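# Transfer the standing block row into the tray

## Task

Get the line of blocks into the tray so that they still stand on their edges with their faces touching one another, then open the grippers and withdraw them from the blocks.

## Robot and tools

Robot: two arms, left_arm and right_arm, each ending in a parallel gripper. All poses share one scene frame: origin on the table top midway between the arms, +x out across the table, +z up, and left_arm on the +y side. The arm names do not match left or right in any image. Gripper axes: fingers point along the gripper's +z, and they open and close along its y. The reported hand position is the point between the finger pads, about 1 cm short of the fingertips.

Results: each call returns a state line, left_arm: ... | right_arm: ..., with end_effector_position (m) and end_effector_quat_wxyz, then images from cam_high, cam_low, cam_left_wrist and cam_right_wrist, all 504x504. The printed position can be wrong, more so at long reach. grip_measured is the finger opening on the same scale you command; the last Joint positions value is that opening in metres. Hand target lines show the pose the controller is currently chasing. A pose unreachable line means a clearance check altered or blocked that arm's command. Calls that ran actions list positions at some control steps; HELD with an arm label means part of that arm's row was held back on that step. FAULT or OVER-TEMPERATURE FAULT lines mean an arm stopped. MOTOR HOT warns at 75 C; at 90 C the arm halts for 10 s, and at 100 C it loses hold and drops. Joint torques are noisy, offset, and non-zero even in free air, so they are a weak contact signal. Joint ranges (rad): waist -2.618 to 3.054, shoulder 0.000 to 3.142, elbow 0.000 to 3.142, wrist pitch -1.571 to 1.571, wrist yaw -1.571 to 1.571, wrist roll -2.094 to 2.094.

Row layout (used by both motion tools): 14 numbers, each in [-1, 1], always for both arms: left_arm dx, dy, dz, rx, ry, rz, opening, then right_arm dx, dy, dz, rx, ry, rz, opening. dx to rz are an offset, not a pose, expressed in that gripper's own axes; 1.0 stands for 0.6 m of travel or 180 degrees of turn, and rx, ry, rz form a single rotation vector. Opening is absolute: +1 fully open (0.094 m), -1 closed. An arm meant to stay put gets zeros plus its current opening.

execute_actions(actions): a list of actions run one after another. Each action is a table of at most 15 rows; one row is one control step of 1/30 s, and if fewer than 15 rows are given the last one repeats to fill 15 steps. Every row's offset counts from the gripper pose measured when that action began (for the first action, the last pose a result reported), not from the prior row. Per step the command is clipped to within 70 mm and 16 degrees of the current pose, so a long offset may need several actions; after an action the arm only carries on up to its last clipped pose. If position and orientation cannot both be met, position wins. An empty list just returns the state.

move(target, speed, blocking): target is one row as above, offsets counted from the pose in the latest result that shows one. Each gripper travels straight toward its goal, both paths finishing together in 0.5 to 10 s (stopped at 10 s if longer). speed is the top path speed in m/s, 0.002 to 0.5, default 0.25; rotation is capped at twice that in rad/s, taking the shorter way round. Opening is sent when the move starts. Paths ignore obstacles and the other arm; grippers lag, wander and may exceed speed, especially with a near-straight arm. The result adds a move: line with the ending (done, off_target, moving, held, fault) and any limits (paced = command was clipped; held = a check blocked steps, after which the arm can lurch fast), plus each gripper's distance from its goal. If only one arm is named, the other finished fine. With blocking=false the result comes back after 0.5 s while motion continues; poll with wait(0), and call wait or stop before sending new motion.

wait(seconds): 0 to 10; lets the scene run with the last commands held, returning early if a move ends. stop(): brakes a running move, needing some distance, more when fast; fingers keep moving. zoom_image(camera, region): enlarges [x0, y0, x1, y1] pixels of that camera's latest image, top-left origin, at most 504 by 504. finished_scene(scene): pass the current scene number once the blocks are placed, released and the grippers clear; it cannot be undone. Always answer with a tool call, since a reply without one ends everything.

Practical points: arms usually stop a centimetre or more low, and zero offsets can let them creep down; correct by sending the offset back to the wanted pose in the first call of a reply, then zeros. To grasp, command an opening about 0.03 under grip_measured (less for a gentler hold); readings can be off by roughly 1 mm per gripper, and pads push about 50 to 62 N, briefly more at first contact. Contact is harder with faster moves and with targets set further past the surface. Avoid knocking anything off the table, tipping blocks flat, dropping or slamming them, pushing hard, and letting the arms strike or press on each other. Brief external tugs on held parts or nudges to loose ones may happen.

Each tool is called after "Call:" as name(argument=value, ...), one argument or row to a line, values as JSON.

## Session

Call:
execute_actions(
  actions=[],
)

Scene clock: 0.00 s.
left_arm: end_effector_position=(+0.6550, +0.4419, +0.1583) grip_measured=+1.000 end_effector_quat_wxyz=(+0.637, -0.116, +0.628, -0.432) | right_arm: end_effector_position=(+0.1914, -0.5922, +0.2131) grip_measured=+1.000 end_effector_quat_wxyz=(+0.205, +0.696, +0.688, +0.010)
Joint positions: left_arm=[ 0.492  2.674  1.887  1.062  0.819 -0.981  0.094] | right_arm=[-0.917  1.437  1.442 -1.186 -0.144  0.503  0.094]
Joint velocities: left_arm=[-0.002 -0.012  0.002 -0.095  0.007  0.022  0.   ] | right_arm=[-0.002  0.002 -0.012  0.037  0.066 -0.007  0.   ]
Joint torques (N m, as the arm reports them, + toward a larger angle): no reading
Motor temperatures (°C, as the motors report them): left_arm=[27 28 28 26 29 27] | right_arm=[30 30 29 26 28 28]
Hand target (left_arm): +0.654, +0.442, +0.179; +0.653, -0.100, +0.619, -0.425
Hand target (right_arm): +0.192, -0.593, +0.219; +0.214, +0.693, +0.688, +0.006

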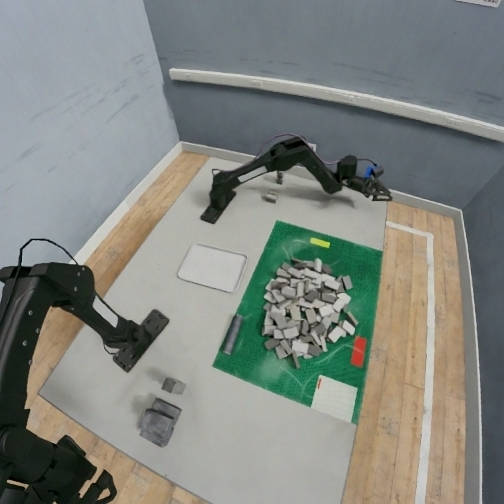

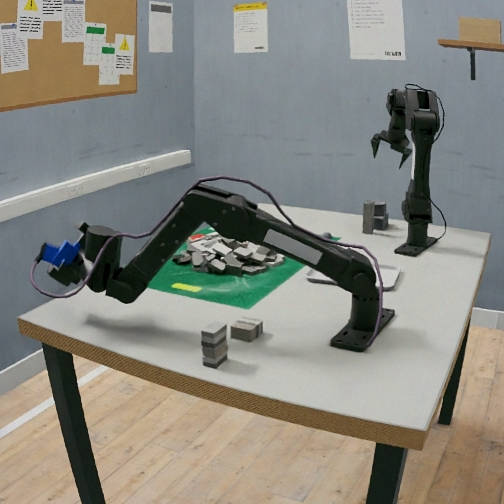

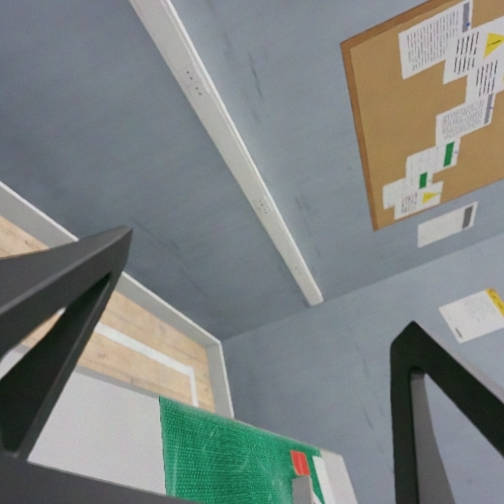

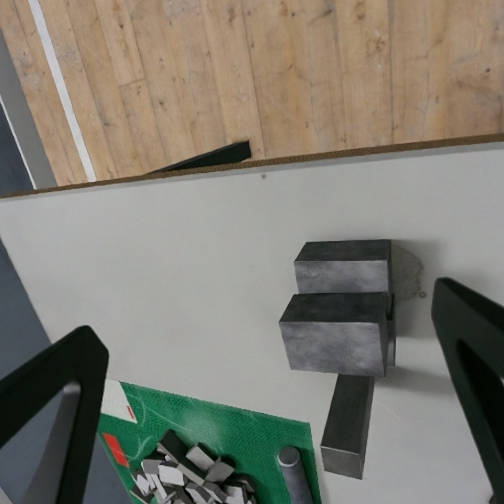

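Call:
zoom_image(
  camera="cam_high",
  region=[160, 200, 400, 440],
)

Call:
zoom_image(
  camera="cam_low",
  region=[140, 180, 440, 400],
)

Region (160, 200, 400, 440) of cam_high's 504x504 image, scaled by 2.100, with more detail than that image has.

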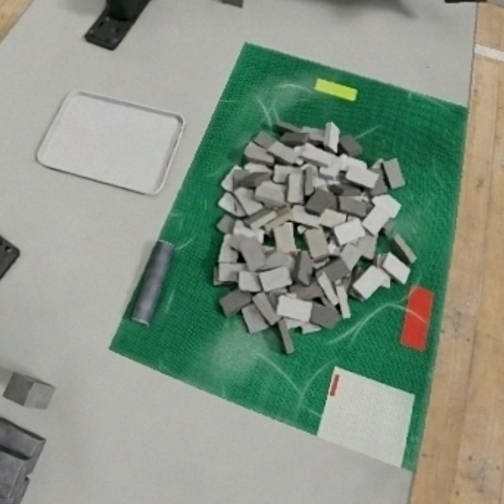

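Region (140, 180, 440, 400) of cam_low's 504x504 image, scaled by 1.680, with more detail than that image has; it fills the top 370 rows of this view, and the rest is white.

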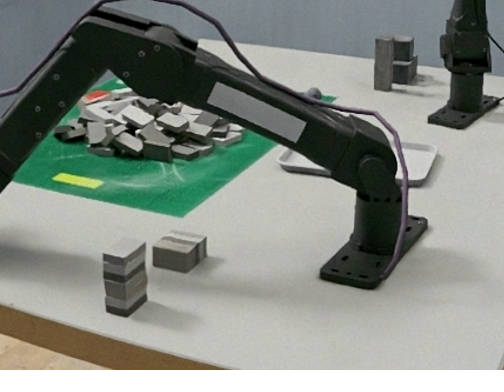

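Call:
zoom_image(
  camera="cam_low",
  region=[180, 300, 290, 380],
)

Call:
zoom_image(
  camera="cam_high",
  region=[230, 150, 320, 220],
)

Call:
zoom_image(
  camera="cam_high",
  region=[110, 340, 230, 460],
)

Region (180, 300, 290, 380) of cam_low's 504x504 image, scaled by 4.582, with more detail than that image has; it fills the top 367 rows of this view, and the rest is white.

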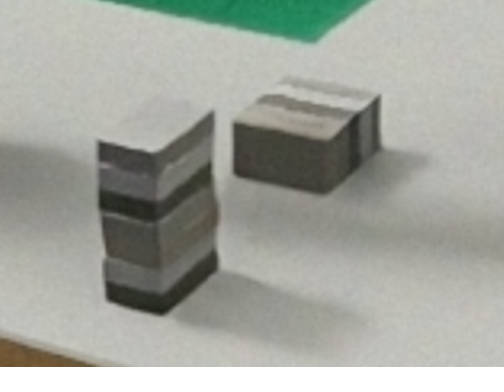

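Region (230, 150, 320, 220) of cam_high's 504x504 image, scaled by 5.600, with more detail than that image has.

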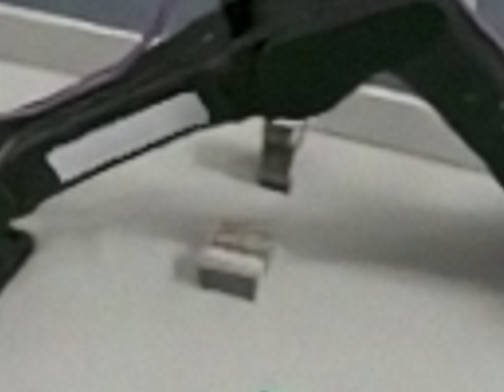

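Region (110, 340, 230, 460) of cam_high's 504x504 image, scaled by 4.200, with more detail than that image has.

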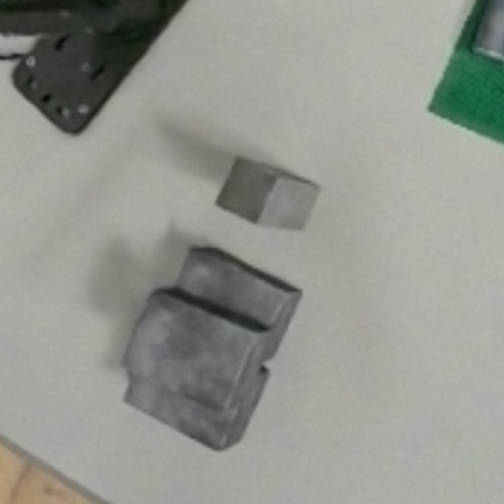

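Call:
move(
  target=[0.053,-0.38,-0.662,-0.315,0.465,0.085,1,-0.003,0.003,-0.009,0,0,0,1],
  speed=0.3,
)

Scene clock: 53.60 s.
left_arm: end_effector_position=(+0.2094, +0.4400, +0.2210) grip_measured=+1.000 end_effector_quat_wxyz=(+0.052, -0.019, +0.998, +0.036) | right_arm: end_effector_position=(+0.1900, -0.5894, +0.2119) grip_measured=+1.000 end_effector_quat_wxyz=(+0.199, +0.697, +0.689, +0.012)
Joint positions: left_arm=[ 0.699  1.446  1.557 -1.556  0.002  0.596  0.094] | right_arm=[-0.917  1.437  1.442 -1.2   -0.144  0.503  0.094]
Joint velocities: left_arm=[-0.012  0.012  0.007 -0.007  0.066  0.007  0.   ] | right_arm=[ 0.012 -0.002 -0.002 -0.066 -0.007  0.007  0.   ]
Joint torques (N m, as the arm reports them, + toward a larger angle): left_arm=[-0.32 -5.36  4.97  0.54 -0.09  0.09] | right_arm=[-0.09 -5.46  8.56  0.78 -0.1   0.02]
Motor temperatures (°C, as the motors report them): left_arm=[27 59 33 31 29 27] | right_arm=[30 33 36 28 28 28]
Hand target (left_arm): +0.206, +0.438, +0.221; +0.050, -0.013, +0.998, +0.039
Hand target (right_arm): +0.191, -0.592, +0.219; +0.205, +0.696, +0.688, +0.010
Off the commanded pose (left_arm): 0.009 m, 8 deg.
Off the commanded pose (right_arm): 0.008 m, 1 deg.
joint sent to its limit (left arm) — the command would take joint 4 (wrist pitch) past its lower limit, so that joint was sent only as far as its limit.
move: off_target (left_arm)

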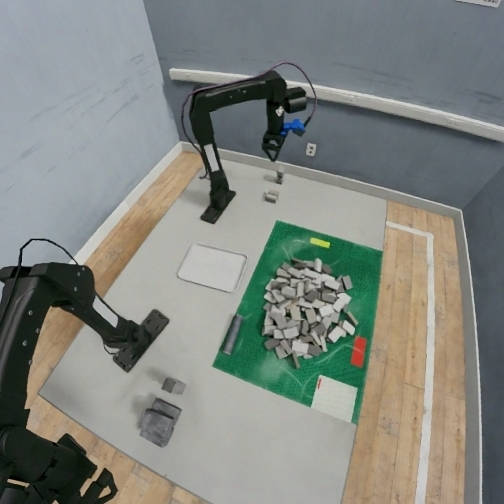

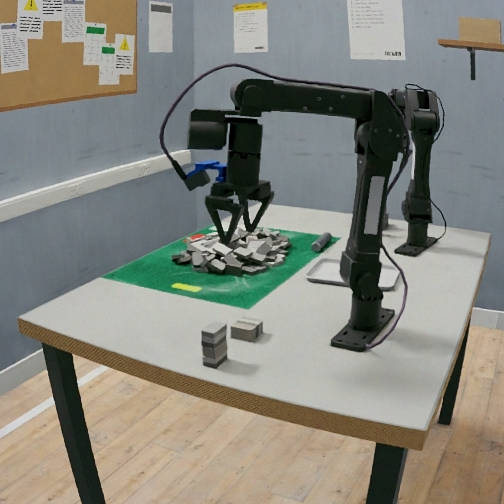

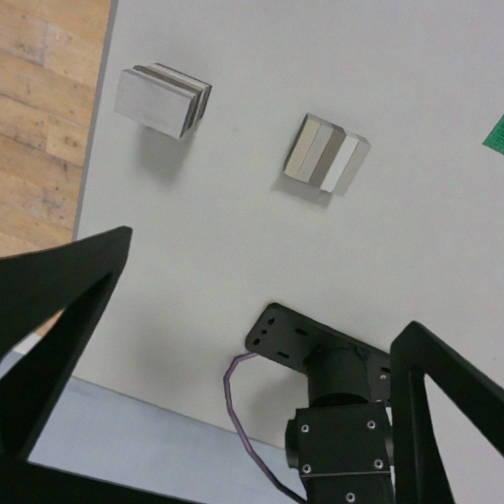

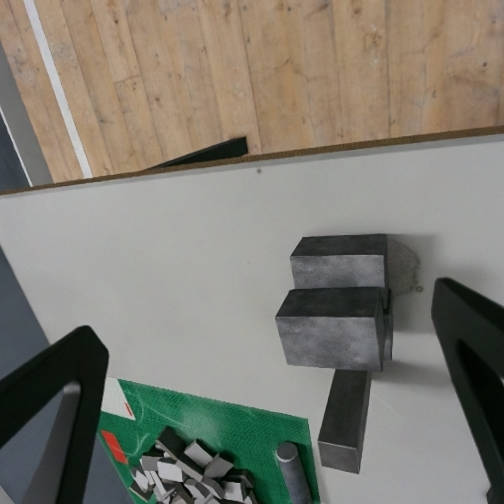

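Call:
zoom_image(
  camera="cam_left_wrist",
  region=[100, 40, 400, 240],
)

Region (100, 40, 400, 240) of cam_left_wrist's 504x504 image, scaled by 1.680, with more detail than that image has.

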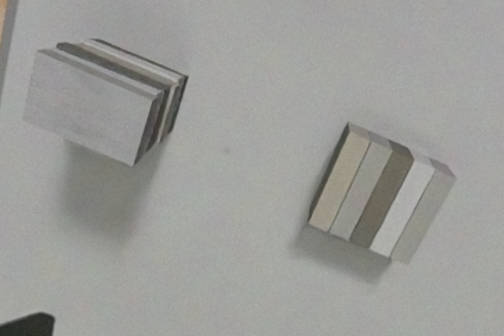

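Call:
move(
  target=[0.0153,-0.0877,0.1955,0.023,0.033,0.012,1,-0.007,0.005,-0.009,0,0,0,1],
  speed=0.2,
)

Scene clock: 98.17 s.
left_arm: end_effector_position=(+0.2106, +0.3975, +0.1011) grip_measured=+1.000 end_effector_quat_wxyz=(-0.005, -0.001, +1.000, -0.002) | right_arm: end_effector_position=(+0.1901, -0.5897, +0.2129) grip_measured=+1.000 end_effector_quat_wxyz=(+0.194, +0.698, +0.689, +0.013)
Joint positions: left_arm=[ 0.547  1.441  1.078 -1.218 -0.001  0.479  0.094] | right_arm=[-0.917  1.448  1.459 -1.215 -0.144  0.503  0.094]
Joint velocities: left_arm=[ 0.017 -0.002 -0.022  0.051  0.051 -0.051  0.   ] | right_arm=[ 0.002 -0.002 -0.002 -0.007 -0.051  0.037  0.   ]
Joint torques (N m, as the arm reports them, + toward a larger angle): left_arm=[-0.72 -4.76  5.27  0.46  0.04 -0.09] | right_arm=[ 0.   -5.49  7.94  0.73 -0.13  0.04]
Motor temperatures (°C, as the motors report them): left_arm=[27 39 31 28 29 27] | right_arm=[30 33 40 28 28 28]
Hand target (left_arm): +0.212, +0.395, +0.100; +0.000, +0.000, +1.000, -0.002
Hand target (right_arm): +0.191, -0.592, +0.219; +0.199, +0.697, +0.689, +0.012
Off the commanded pose (left_arm): 0.004 m, 1 deg.
Off the commanded pose (right_arm): 0.006 m, 1 deg.
move: done

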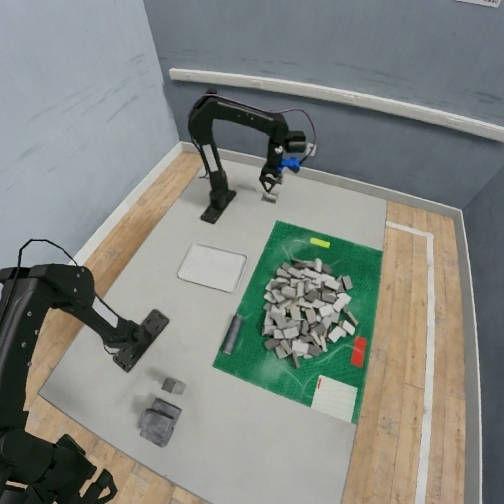

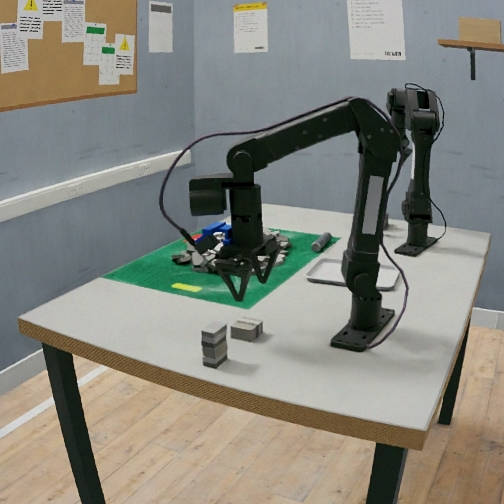

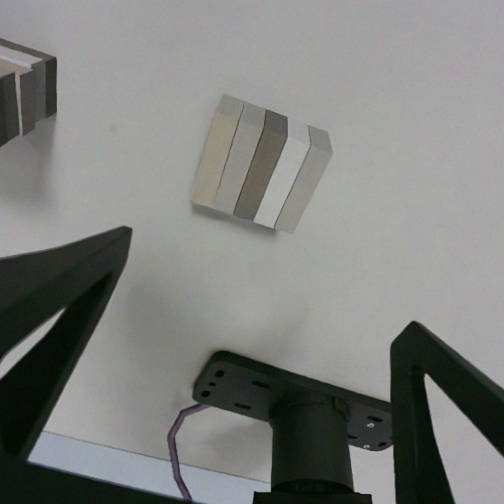

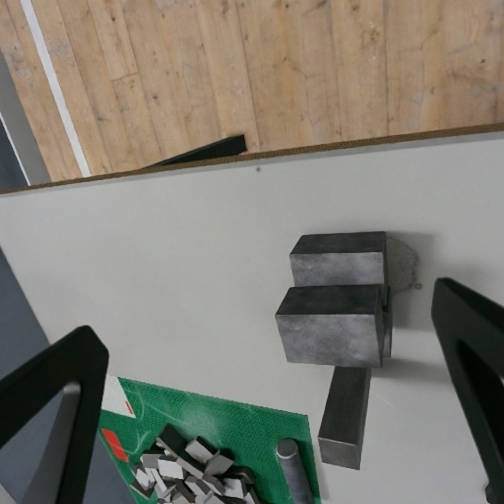

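Call:
zoom_image(
  camera="cam_left_wrist",
  region=[170, 70, 350, 250],
)

Region (170, 70, 350, 250) of cam_left_wrist's 504x504 image, scaled by 2.800, with more detail than that image has.

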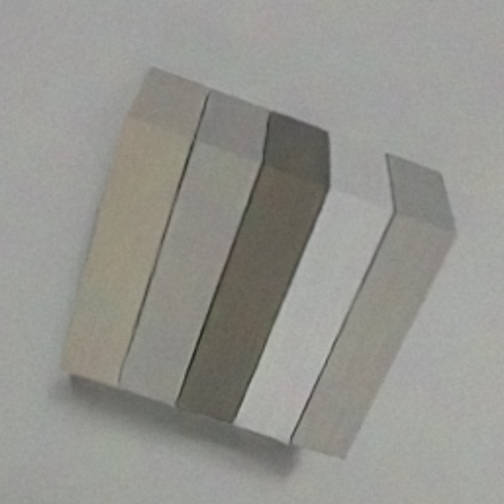

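Call:
move(
  target=[0,0.0167,0.1017,0,0,-0.012,0.65,-0.007,0.005,-0.009,0,0,0,1],
  speed=0.1,
)

Scene clock: 137.80 s.
left_arm: end_effector_position=(+0.2116, +0.4056, +0.0436) grip_measured=+0.653 end_effector_quat_wxyz=(-0.004, -0.016, +1.000, -0.001) | right_arm: end_effector_position=(+0.1903, -0.5900, +0.2141) grip_measured=+1.000 end_effector_quat_wxyz=(+0.190, +0.699, +0.690, +0.015)
Joint positions: left_arm=[ 0.575  1.513  0.907 -0.973 -0.001  0.478  0.078] | right_arm=[-0.917  1.459  1.476 -1.231 -0.144  0.503  0.094]
Joint velocities: left_arm=[ 0.007  0.012  0.002 -0.037  0.095 -0.081  0.001] | right_arm=[-0.002  0.007 -0.012 -0.007 -0.007  0.007  0.   ]
Joint torques (N m, as the arm reports them, + toward a larger angle): left_arm=[ 0.82 -4.35  4.94  0.46 -0.03  0.02] | right_arm=[ 0.06 -5.33  8.08  0.74 -0.16 -0.03]
Motor temperatures (°C, as the motors report them): left_arm=[27 37 31 28 29 27] | right_arm=[30 33 40 29 28 28]
Hand target (left_arm): +0.209, +0.407, +0.040; -0.005, -0.020, +1.000, -0.001
Hand target (right_arm): +0.191, -0.592, +0.220; +0.195, +0.698, +0.689, +0.013
Off the commanded pose (left_arm): 0.004 m, 1 deg.
Off the commanded pose (right_arm): 0.006 m, 1 deg.
move: done

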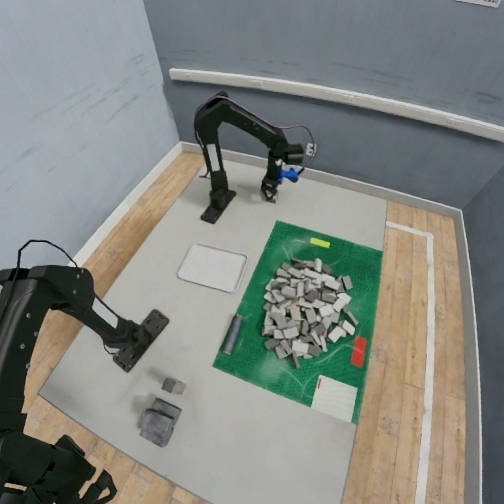

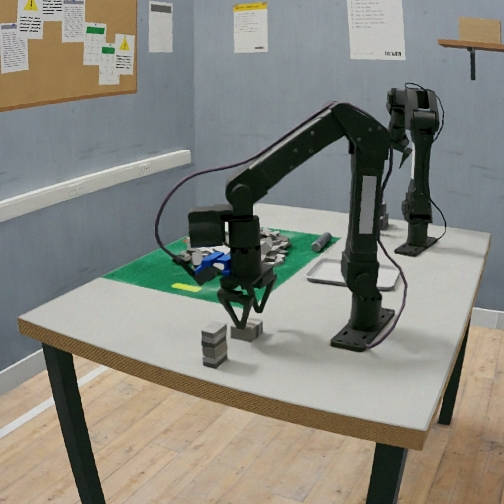

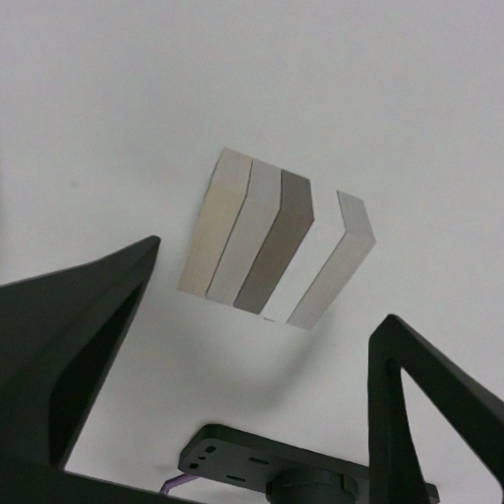

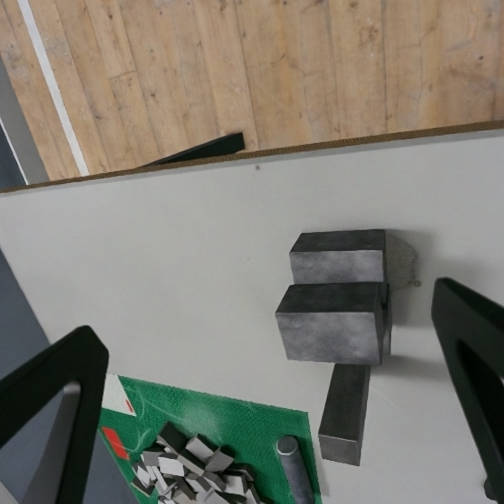

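Call:
move(
  target=[0,0.003,0.052,0,0,0,0.65,-0.005,0.004,-0.007,0,0,0,1],
  speed=0.06,
)

Scene clock: 154.63 s.
left_arm: end_effector_position=(+0.2140, +0.4070, +0.0167) grip_measured=+0.653 end_effector_quat_wxyz=(-0.001, -0.015, +1.000, -0.000) | right_arm: end_effector_position=(+0.1893, -0.5881, +0.2132) grip_measured=+1.000 end_effector_quat_wxyz=(+0.186, +0.699, +0.690, +0.016)
Joint positions: left_arm=[ 0.575  1.565  0.84  -0.848 -0.001  0.478  0.078] | right_arm=[-0.917  1.459  1.476 -1.24  -0.144  0.503  0.094]
Joint velocities: left_arm=[-0.017 -0.017  0.012 -0.051  0.051 -0.037  0.   ] | right_arm=[-0.012 -0.007  0.012 -0.007  0.007 -0.037  0.   ]
Joint torques (N m, as the arm reports them, + toward a larger angle): left_arm=[ 0.58 -4.44  4.58  0.46 -0.02  0.09] | right_arm=[ 0.06 -4.92  8.51  0.7  -0.11 -0.01]
Motor temperatures (°C, as the motors report them): left_arm=[27 37 31 28 29 27] | right_arm=[30 33 41 29 28 28]
Hand target (left_arm): +0.211, +0.407, +0.013; -0.004, -0.015, +1.000, -0.001
Hand target (right_arm): +0.191, -0.592, +0.219; +0.190, +0.699, +0.690, +0.015
Off the commanded pose (left_arm): 0.005 m, 0 deg.
Off the commanded pose (right_arm): 0.007 m, 1 deg.
move: done

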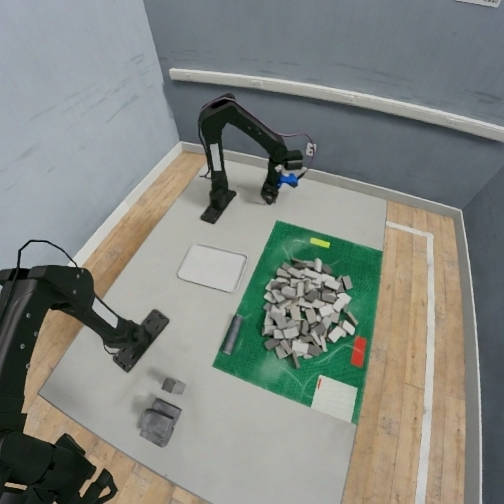

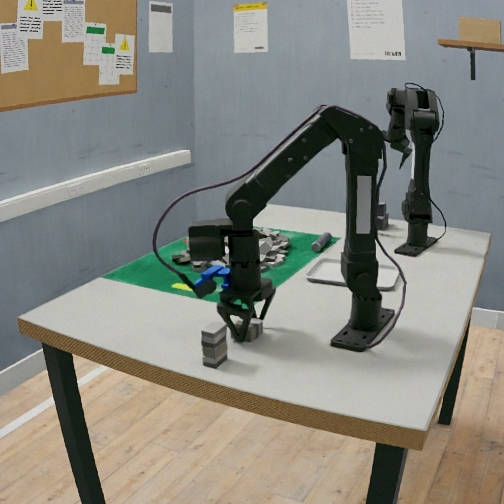

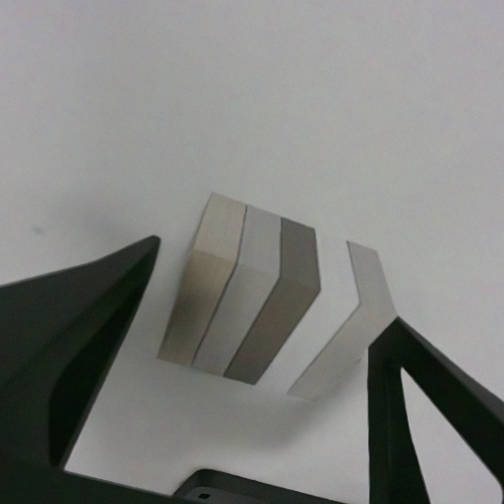

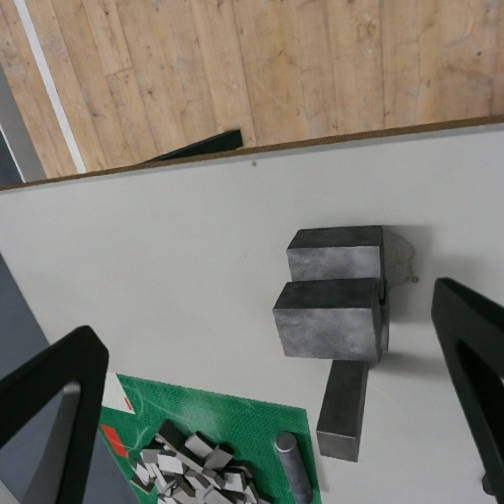

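Call:
move(
  target=[0.009,0,0.010,0,0,0,0.3,-0.007,0.005,-0.009,0,0,0,1],
  speed=0.03,
)

Call:
execute_actions(
  actions=[
    [[0,0,0,0,0,0,0.26,0,0,0,0,0,0,1],[0,0,0,0,0,0,0.23,0,0,0,0,0,0,1],[0,0,0,0,0,0,0.2,0,0,0,0,0,0,1],[0,0,0,0,0,0,0.18,0,0,0,0,0,0,1],[0,0,0,0,0,0,0.16,0,0,0,0,0,0,1],[0,0,0,0,0,0,0.14,0,0,0,0,0,0,1],[0,0,0,0,0,0,0.12,0,0,0,0,0,0,1],[0,0,0,0,0,0,0.10,0,0,0,0,0,0,1],[0,0,0,0,0,0,0.08,0,0,0,0,0,0,1],[0,0,0,0,0,0,0.06,0,0,0,0,0,0,1]],
    [[0,0,0,0,0,0,0.06,0,0,0,0,0,0,1]],
  ],
)

Scene clock: 160.70 s.
left_arm: end_effector_position=(+0.2130, +0.4064, +0.0139) grip_measured=+0.302 end_effector_quat_wxyz=(-0.001, -0.014, +1.000, +0.000) | right_arm: end_effector_position=(+0.1898, -0.5890, +0.2145) grip_measured=+1.000 end_effector_quat_wxyz=(+0.182, +0.700, +0.690, +0.017)
Joint positions: left_arm=[ 0.575  1.565  0.828 -0.835 -0.001  0.482  0.061] | right_arm=[-0.917  1.471  1.494 -1.254 -0.144  0.503  0.094]
Joint velocities: left_arm=[-0.007  0.002 -0.007 -0.081 -0.007 -0.11  -0.   ] | right_arm=[-0.012  0.027  0.002 -0.022  0.066 -0.007  0.   ]
Joint torques (N m, as the arm reports them, + toward a larger angle): left_arm=[ 0.83 -5.15  4.12  0.48 -0.01  0.09] | right_arm=[-0.06 -5.48  8.33  0.67 -0.1   0.06]
Motor temperatures (°C, as the motors report them): left_arm=[27 37 31 28 29 27] | right_arm=[30 33 41 29 28 28]
Hand target (left_arm): +0.208, +0.407, +0.011; -0.002, -0.015, +1.000, -0.000
Hand target (right_arm): +0.190, -0.591, +0.220; +0.186, +0.699, +0.690, +0.016
Off the commanded pose (left_arm): 0.006 m, 0 deg.
Off the commanded pose (right_arm): 0.006 m, 0 deg.
move: done

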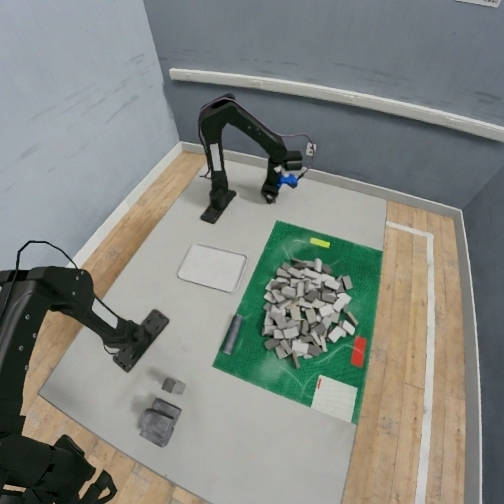

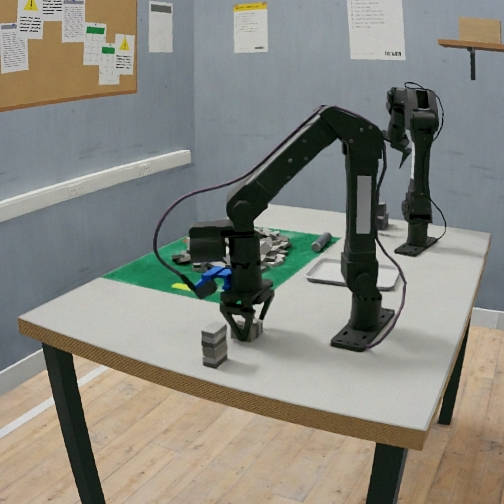

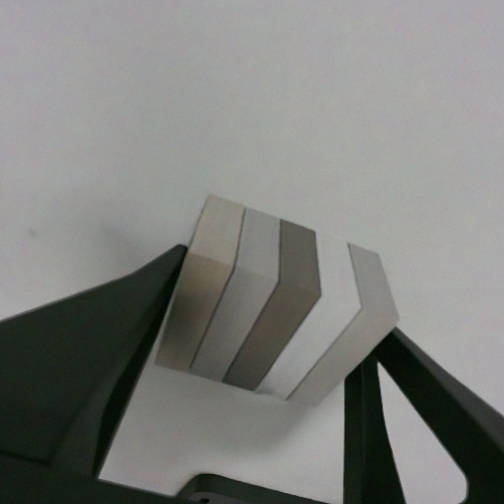

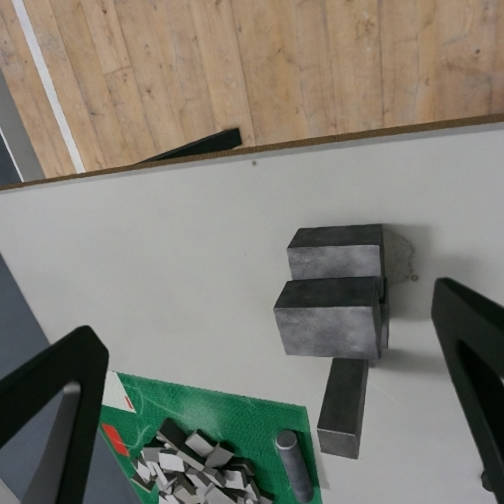

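Scene clock: 161.70 s.
left_arm: end_effector_position=(+0.2129, +0.4090, +0.0140) grip_measured=+0.076 end_effector_quat_wxyz=(-0.002, -0.014, +1.000, +0.007) | right_arm: end_effector_position=(+0.1898, -0.5890, +0.2145) grip_measured=+1.000 end_effector_quat_wxyz=(+0.182, +0.700, +0.690, +0.017)
Joint positions: left_arm=[ 0.575  1.565  0.828 -0.83  -0.014  0.482  0.051] | right_arm=[-0.917  1.471  1.494 -1.254 -0.144  0.503  0.094]
Joint velocities: left_arm=[ 0.002 -0.007  0.002  0.066 -0.022 -0.007  0.   ] | right_arm=[ 0.007 -0.002 -0.002 -0.081  0.007 -0.11   0.   ]
Joint torques (N m, as the arm reports them, + toward a larger angle): left_arm=[ 0.03 -4.72  5.68  0.37 -0.02  0.  ] | right_arm=[ 0.12 -6.12  6.24  0.79 -0.13  0.01]
Motor temperatures (°C, as the motors report them): left_arm=[27 37 31 28 29 27] | right_arm=[30 33 41 29 28 28]
Hand target (left_arm): +0.213, +0.409, +0.014; -0.002, -0.014, +1.000, +0.007
Hand target (right_arm): +0.190, -0.589, +0.214; +0.182, +0.700, +0.690, +0.017
Off the commanded pose (left_arm): 0.000 m, 0 deg.
Off the commanded pose (right_arm): 0.000 m, 0 deg.
Step readings (end_effector_position; steps 1 to 15: 1st action; 16 to 30: 2nd action):
0: left_arm (+0.2130, +0.4064, +0.0139) | right_arm (+0.1898, -0.5890, +0.2145)
1: left_arm (+0.2129, +0.4066, +0.0139) | right_arm (+0.1898, -0.5890, +0.2145)
2: left_arm (+0.2129, +0.4068, +0.0139) | right_arm (+0.1898, -0.5890, +0.2145)
4: left_arm (+0.2129, +0.4073, +0.0139) | right_arm (+0.1898, -0.5890, +0.2145)
8: left_arm (+0.2128, +0.4085, +0.0140) | right_arm (+0.1898, -0.5890, +0.2145)
15: left_arm (+0.2130, +0.4089, +0.0140) | right_arm (+0.1898, -0.5890, +0.2145)
16: left_arm (+0.2129, +0.4090, +0.0140) | right_arm (+0.1898, -0.5890, +0.2145)
17: left_arm (+0.2129, +0.4090, +0.0140) | right_arm (+0.1898, -0.5890, +0.2145)
19: left_arm (+0.2129, +0.4090, +0.0140) | right_arm (+0.1898, -0.5890, +0.2145)
23: left_arm (+0.2129, +0.4090, +0.0140) | right_arm (+0.1898, -0.5890, +0.2145)
30: end_effector_position above

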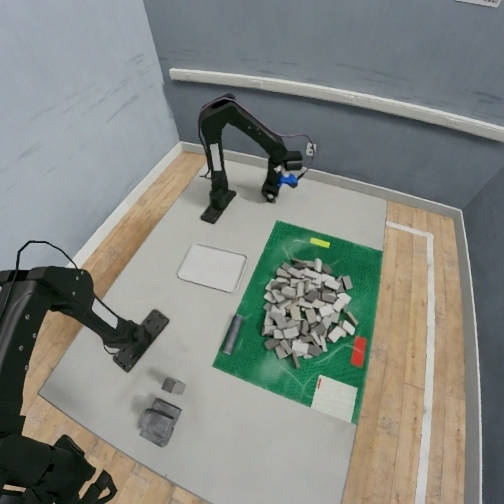

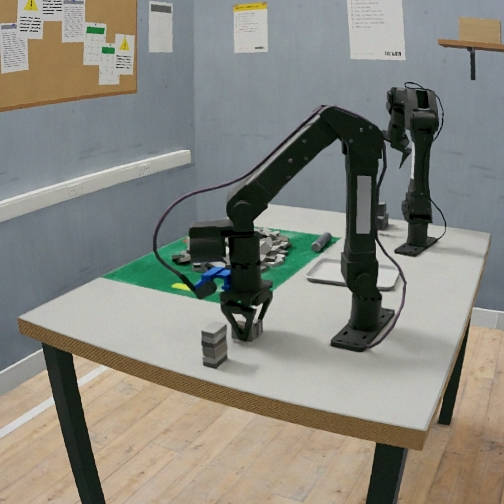

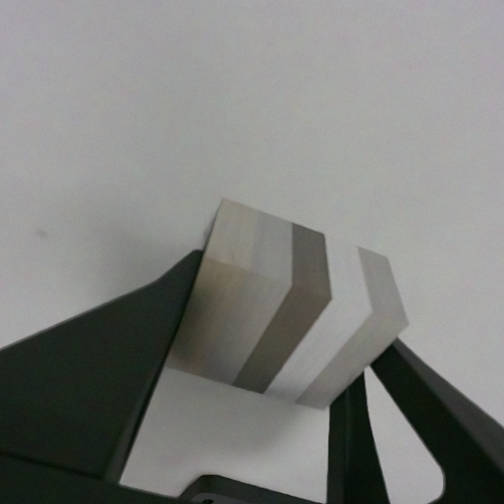

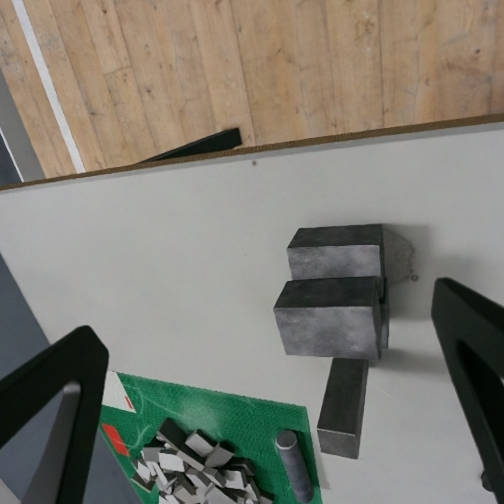

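Call:
execute_actions(
  actions=[
    [[0,0,0,0,0,0,0.035,0,0,0,0,0,0,1]],
  ],
)

Call:
move(
  target=[0,0,-0.14,0,0,0,0.035,0,0,0,0,0,0,1],
  speed=0.1,
)

Scene clock: 169.23 s.
left_arm: end_effector_position=(+0.2129, +0.4090, +0.0140) grip_measured=+0.069 end_effector_quat_wxyz=(-0.002, -0.014, +1.000, +0.007) | right_arm: end_effector_position=(+0.1898, -0.5890, +0.2145) grip_measured=+1.000 end_effector_quat_wxyz=(+0.182, +0.700, +0.690, +0.017)
Joint positions: left_arm=[ 0.575  1.565  0.828 -0.83  -0.014  0.482  0.05 ] | right_arm=[-0.917  1.471  1.494 -1.254 -0.144  0.503  0.094]
Joint velocities: left_arm=[ 0.007 -0.002 -0.007  0.007  0.066 -0.095 -0.001] | right_arm=[-0.007  0.032 -0.002  0.037 -0.037  0.066  0.   ]
Joint torques (N m, as the arm reports them, + toward a larger angle): left_arm=[ 0.03 -4.71  5.68  0.37 -0.02  0.  ] | right_arm=[ 0.05 -6.12  6.18  0.77 -0.12  0.02]
Motor temperatures (°C, as the motors report them): left_arm=[27 37 31 28 29 27] | right_arm=[30 33 40 29 28 28]
Hand target (left_arm): +0.213, +0.409, +0.014; -0.002, -0.014, +1.000, +0.007
Hand target (right_arm): +0.190, -0.589, +0.214; +0.182, +0.700, +0.690, +0.017
Off the commanded pose (left_arm): 0.000 m, 0 deg.
Off the commanded pose (right_arm): 0.000 m, 0 deg.
Step readings (end_effector_position):
0: left_arm (+0.2129, +0.4090, +0.0140) | right_arm (+0.1898, -0.5890, +0.2145)
1: left_arm (+0.2129, +0.4090, +0.0140) | right_arm (+0.1898, -0.5890, +0.2145)
2: left_arm (+0.2129, +0.4090, +0.0140) | right_arm (+0.1898, -0.5890, +0.2145)
4: left_arm (+0.2129, +0.4090, +0.0140) | right_arm (+0.1898, -0.5890, +0.2145)
8: left_arm (+0.2129, +0.4090, +0.0140) | right_arm (+0.1898, -0.5890, +0.2145)
15: end_effector_position above

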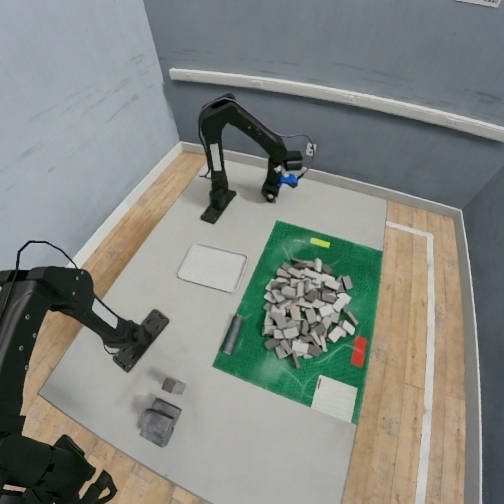

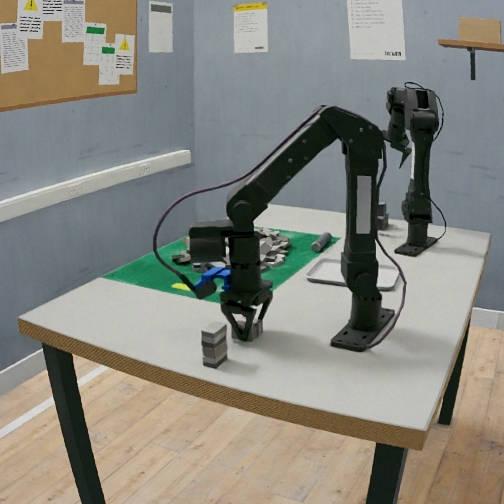

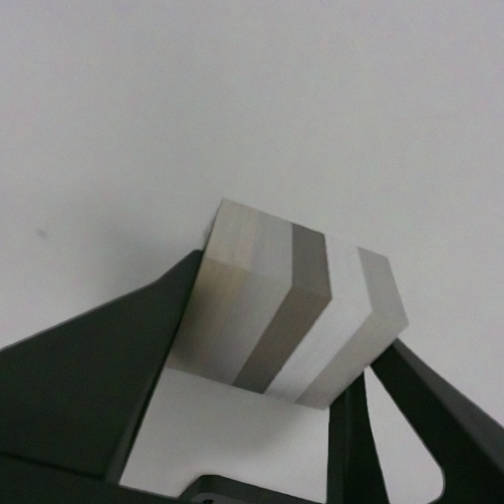

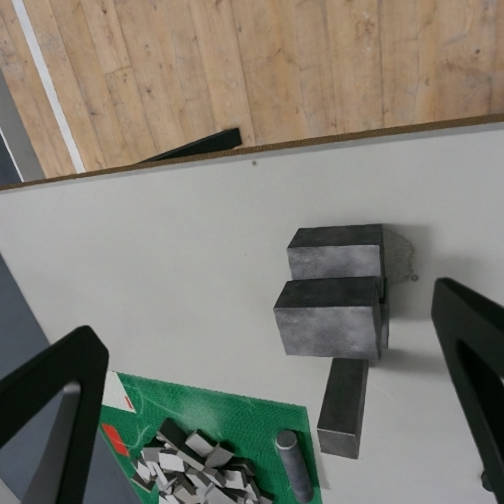

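Scene clock: 170.67 s.
left_arm: end_effector_position=(+0.2038, +0.4038, +0.0789) grip_measured=+0.069 end_effector_quat_wxyz=(-0.030, -0.013, +0.999, -0.008) | right_arm: end_effector_position=(+0.1898, -0.5890, +0.2145) grip_measured=+1.000 end_effector_quat_wxyz=(+0.182, +0.700, +0.690, +0.017)
Joint positions: left_arm=[ 0.575  1.493  1.033 -1.172 -0.014  0.482  0.05 ] | right_arm=[-0.917  1.471  1.494 -1.254 -0.144  0.503  0.094]
Joint velocities: left_arm=[-0.002 -0.012  0.002 -0.081  0.007 -0.037 -0.   ] | right_arm=[ 0.007 -0.002 -0.007 -0.037  0.022  0.022  0.   ]
Joint torques (N m, as the arm reports them, + toward a larger angle): left_arm=[-0.44 -6.89  9.66  0.15 -0.02 -0.07] | right_arm=[ 0.   -6.16  6.07  0.78 -0.12 -0.01]
Motor temperatures (°C, as the motors report them): left_arm=[27 37 32 27 29 27] | right_arm=[30 33 40 29 28 28]
Hand target (left_arm): +0.214, +0.408, +0.098; -0.001, -0.014, +1.000, +0.007
Hand target (right_arm): +0.190, -0.589, +0.214; +0.182, +0.700, +0.690, +0.017
Off the commanded pose (left_arm): 0.022 m, 4 deg.
Off the commanded pose (right_arm): 0.000 m, 0 deg.
move: off_target (left_arm)

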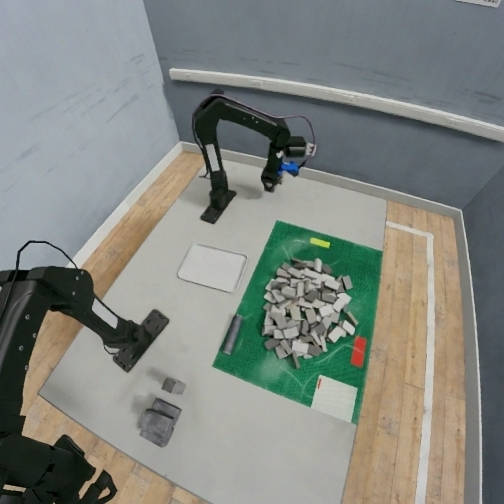

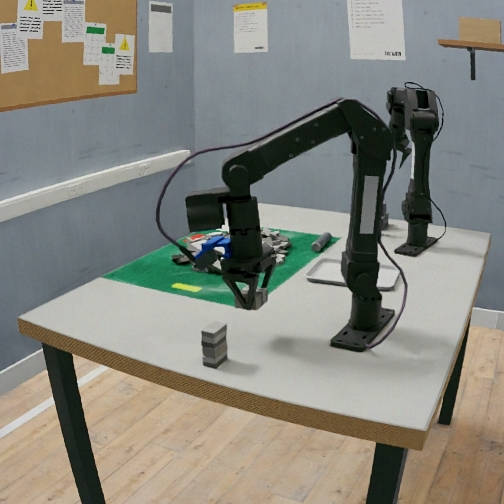

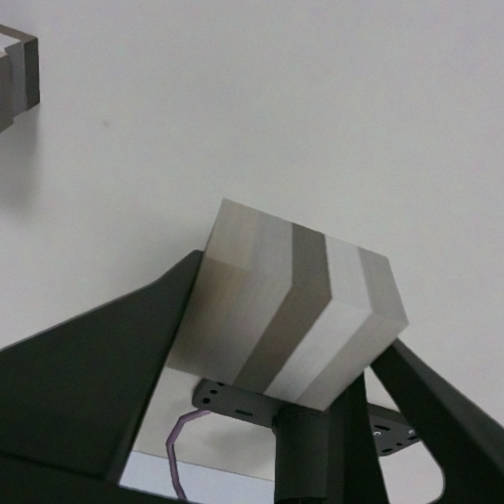

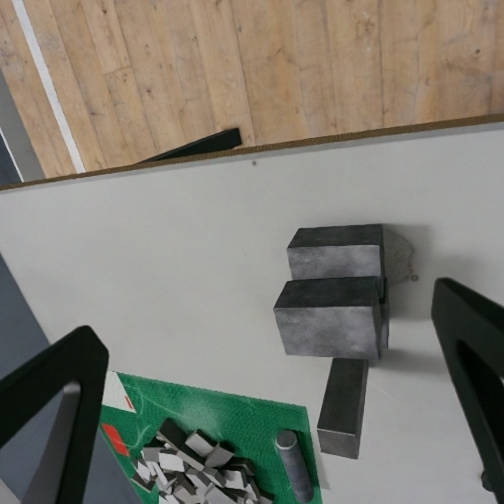

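Call:
move(
  target=[0.109,-0.622,-0.036,-0.005,-0.019,0.008,0.035,0,0,0,0,0,0,1],
  speed=0.2,
)

Scene clock: 178.53 s.
left_arm: end_effector_position=(+0.1352, +0.0320, +0.1014) grip_measured=+0.069 end_effector_quat_wxyz=(-0.026, +0.001, +1.000, -0.005) | right_arm: end_effector_position=(+0.1898, -0.5890, +0.2145) grip_measured=+1.000 end_effector_quat_wxyz=(+0.182, +0.700, +0.690, +0.017)
Joint positions: left_arm=[-1.005  1.655  1.287 -1.22   0.05  -1.068  0.05 ] | right_arm=[-0.917  1.471  1.494 -1.254 -0.144  0.503  0.094]
Joint velocities: left_arm=[-0.002  0.007 -0.007 -0.022 -0.022 -0.037  0.001] | right_arm=[-0.002 -0.002  0.007 -0.007 -0.022  0.007  0.   ]
Joint torques (N m, as the arm reports them, + toward a larger angle): left_arm=[-0.32 -6.73  9.92  0.2  -0.13 -0.08] | right_arm=[ 0.19 -5.95  6.25  0.73 -0.07  0.02]
Motor temperatures (°C, as the motors report them): left_arm=[27 38 34 27 29 27] | right_arm=[30 34 39 29 28 28]
Hand target (left_arm): +0.140, +0.025, +0.117; -0.010, -0.001, +1.000, -0.020
Hand target (right_arm): +0.190, -0.589, +0.214; +0.182, +0.700, +0.690, +0.017
Off the commanded pose (left_arm): 0.017 m, 3 deg.
Off the commanded pose (right_arm): 0.000 m, 0 deg.
move: off_target (left_arm)

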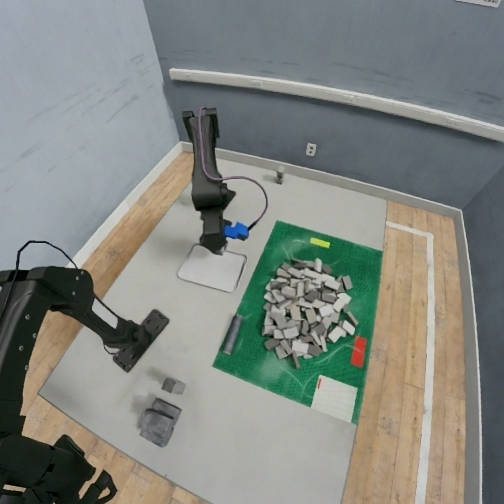

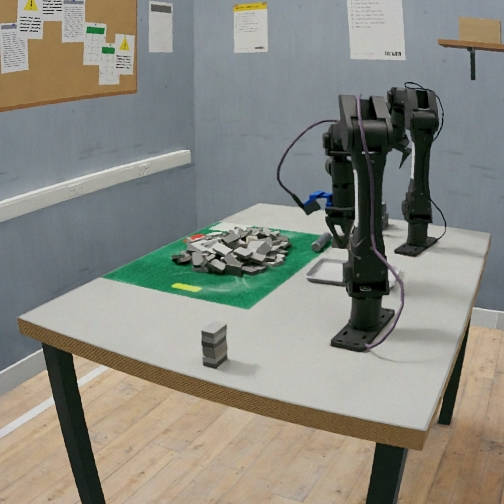

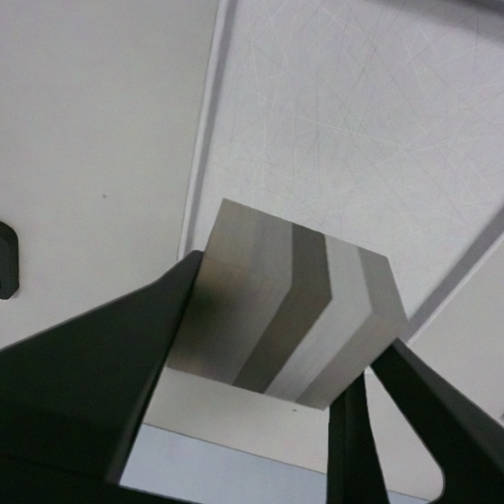

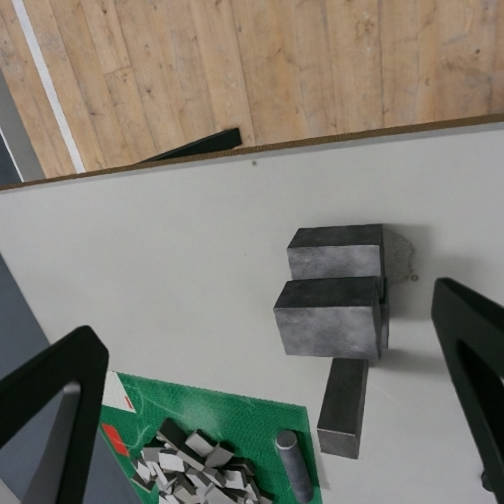

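Call:
move(
  target=[0.0117,-0.0757,0.095,-0.003,-0.022,0,0.035,0,0,0,0,0,0,1],
  speed=0.1,
)

Scene clock: 193.27 s.
left_arm: end_effector_position=(+0.1223, -0.0126, +0.0395) grip_measured=+0.069 end_effector_quat_wxyz=(-0.005, +0.002, +1.000, +0.004) | right_arm: end_effector_position=(+0.1898, -0.5890, +0.2145) grip_measured=+1.000 end_effector_quat_wxyz=(+0.182, +0.700, +0.690, +0.017)
Joint positions: left_arm=[-1.13   1.835  1.249 -0.995  0.007 -1.191  0.05 ] | right_arm=[-0.917  1.471  1.494 -1.254 -0.144  0.503  0.094]
Joint velocities: left_arm=[ 0.017 -0.007 -0.017 -0.022 -0.007 -0.022 -0.001] | right_arm=[ 0.012 -0.032 -0.017 -0.037 -0.037  0.007  0.   ]
Joint torques (N m, as the arm reports them, + toward a larger angle): left_arm=[-0.52 -8.43  5.75  0.35 -0.17 -0.09] | right_arm=[-0.03 -6.07  6.19  0.77 -0.11  0.  ]
Motor temperatures (°C, as the motors report them): left_arm=[27 40 36 27 29 27] | right_arm=[30 34 38 29 28 28]
Hand target (left_arm): +0.123, -0.013, +0.044; +0.007, +0.002, +1.000, -0.001
Hand target (right_arm): +0.190, -0.589, +0.214; +0.182, +0.700, +0.690, +0.017
Off the commanded pose (left_arm): 0.007 m, 2 deg.
Off the commanded pose (right_arm): 0.000 m, 0 deg.
move: done

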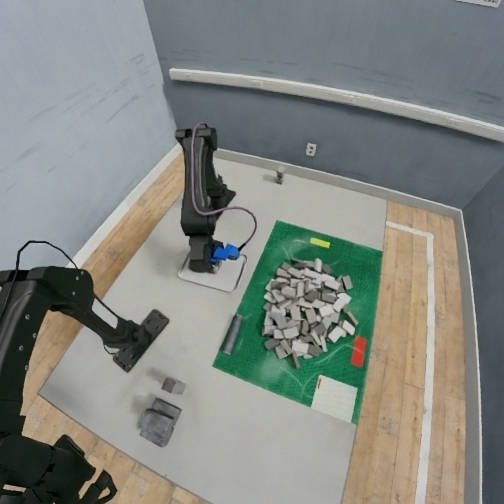

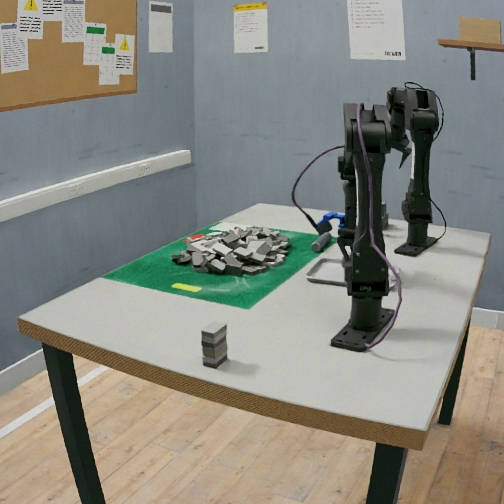

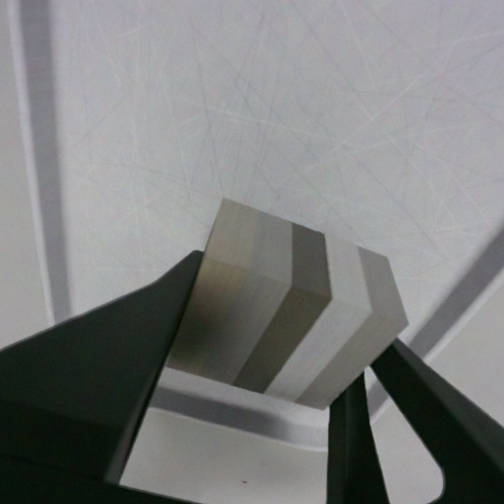

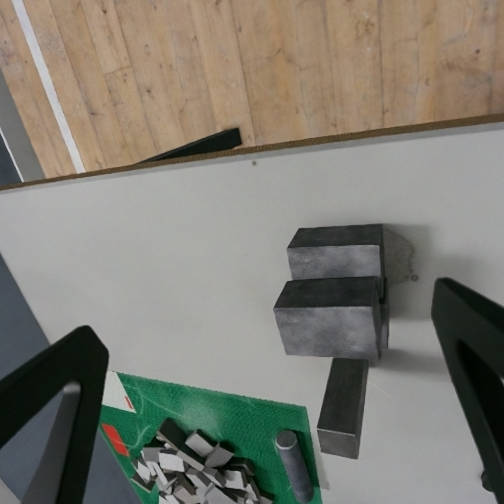

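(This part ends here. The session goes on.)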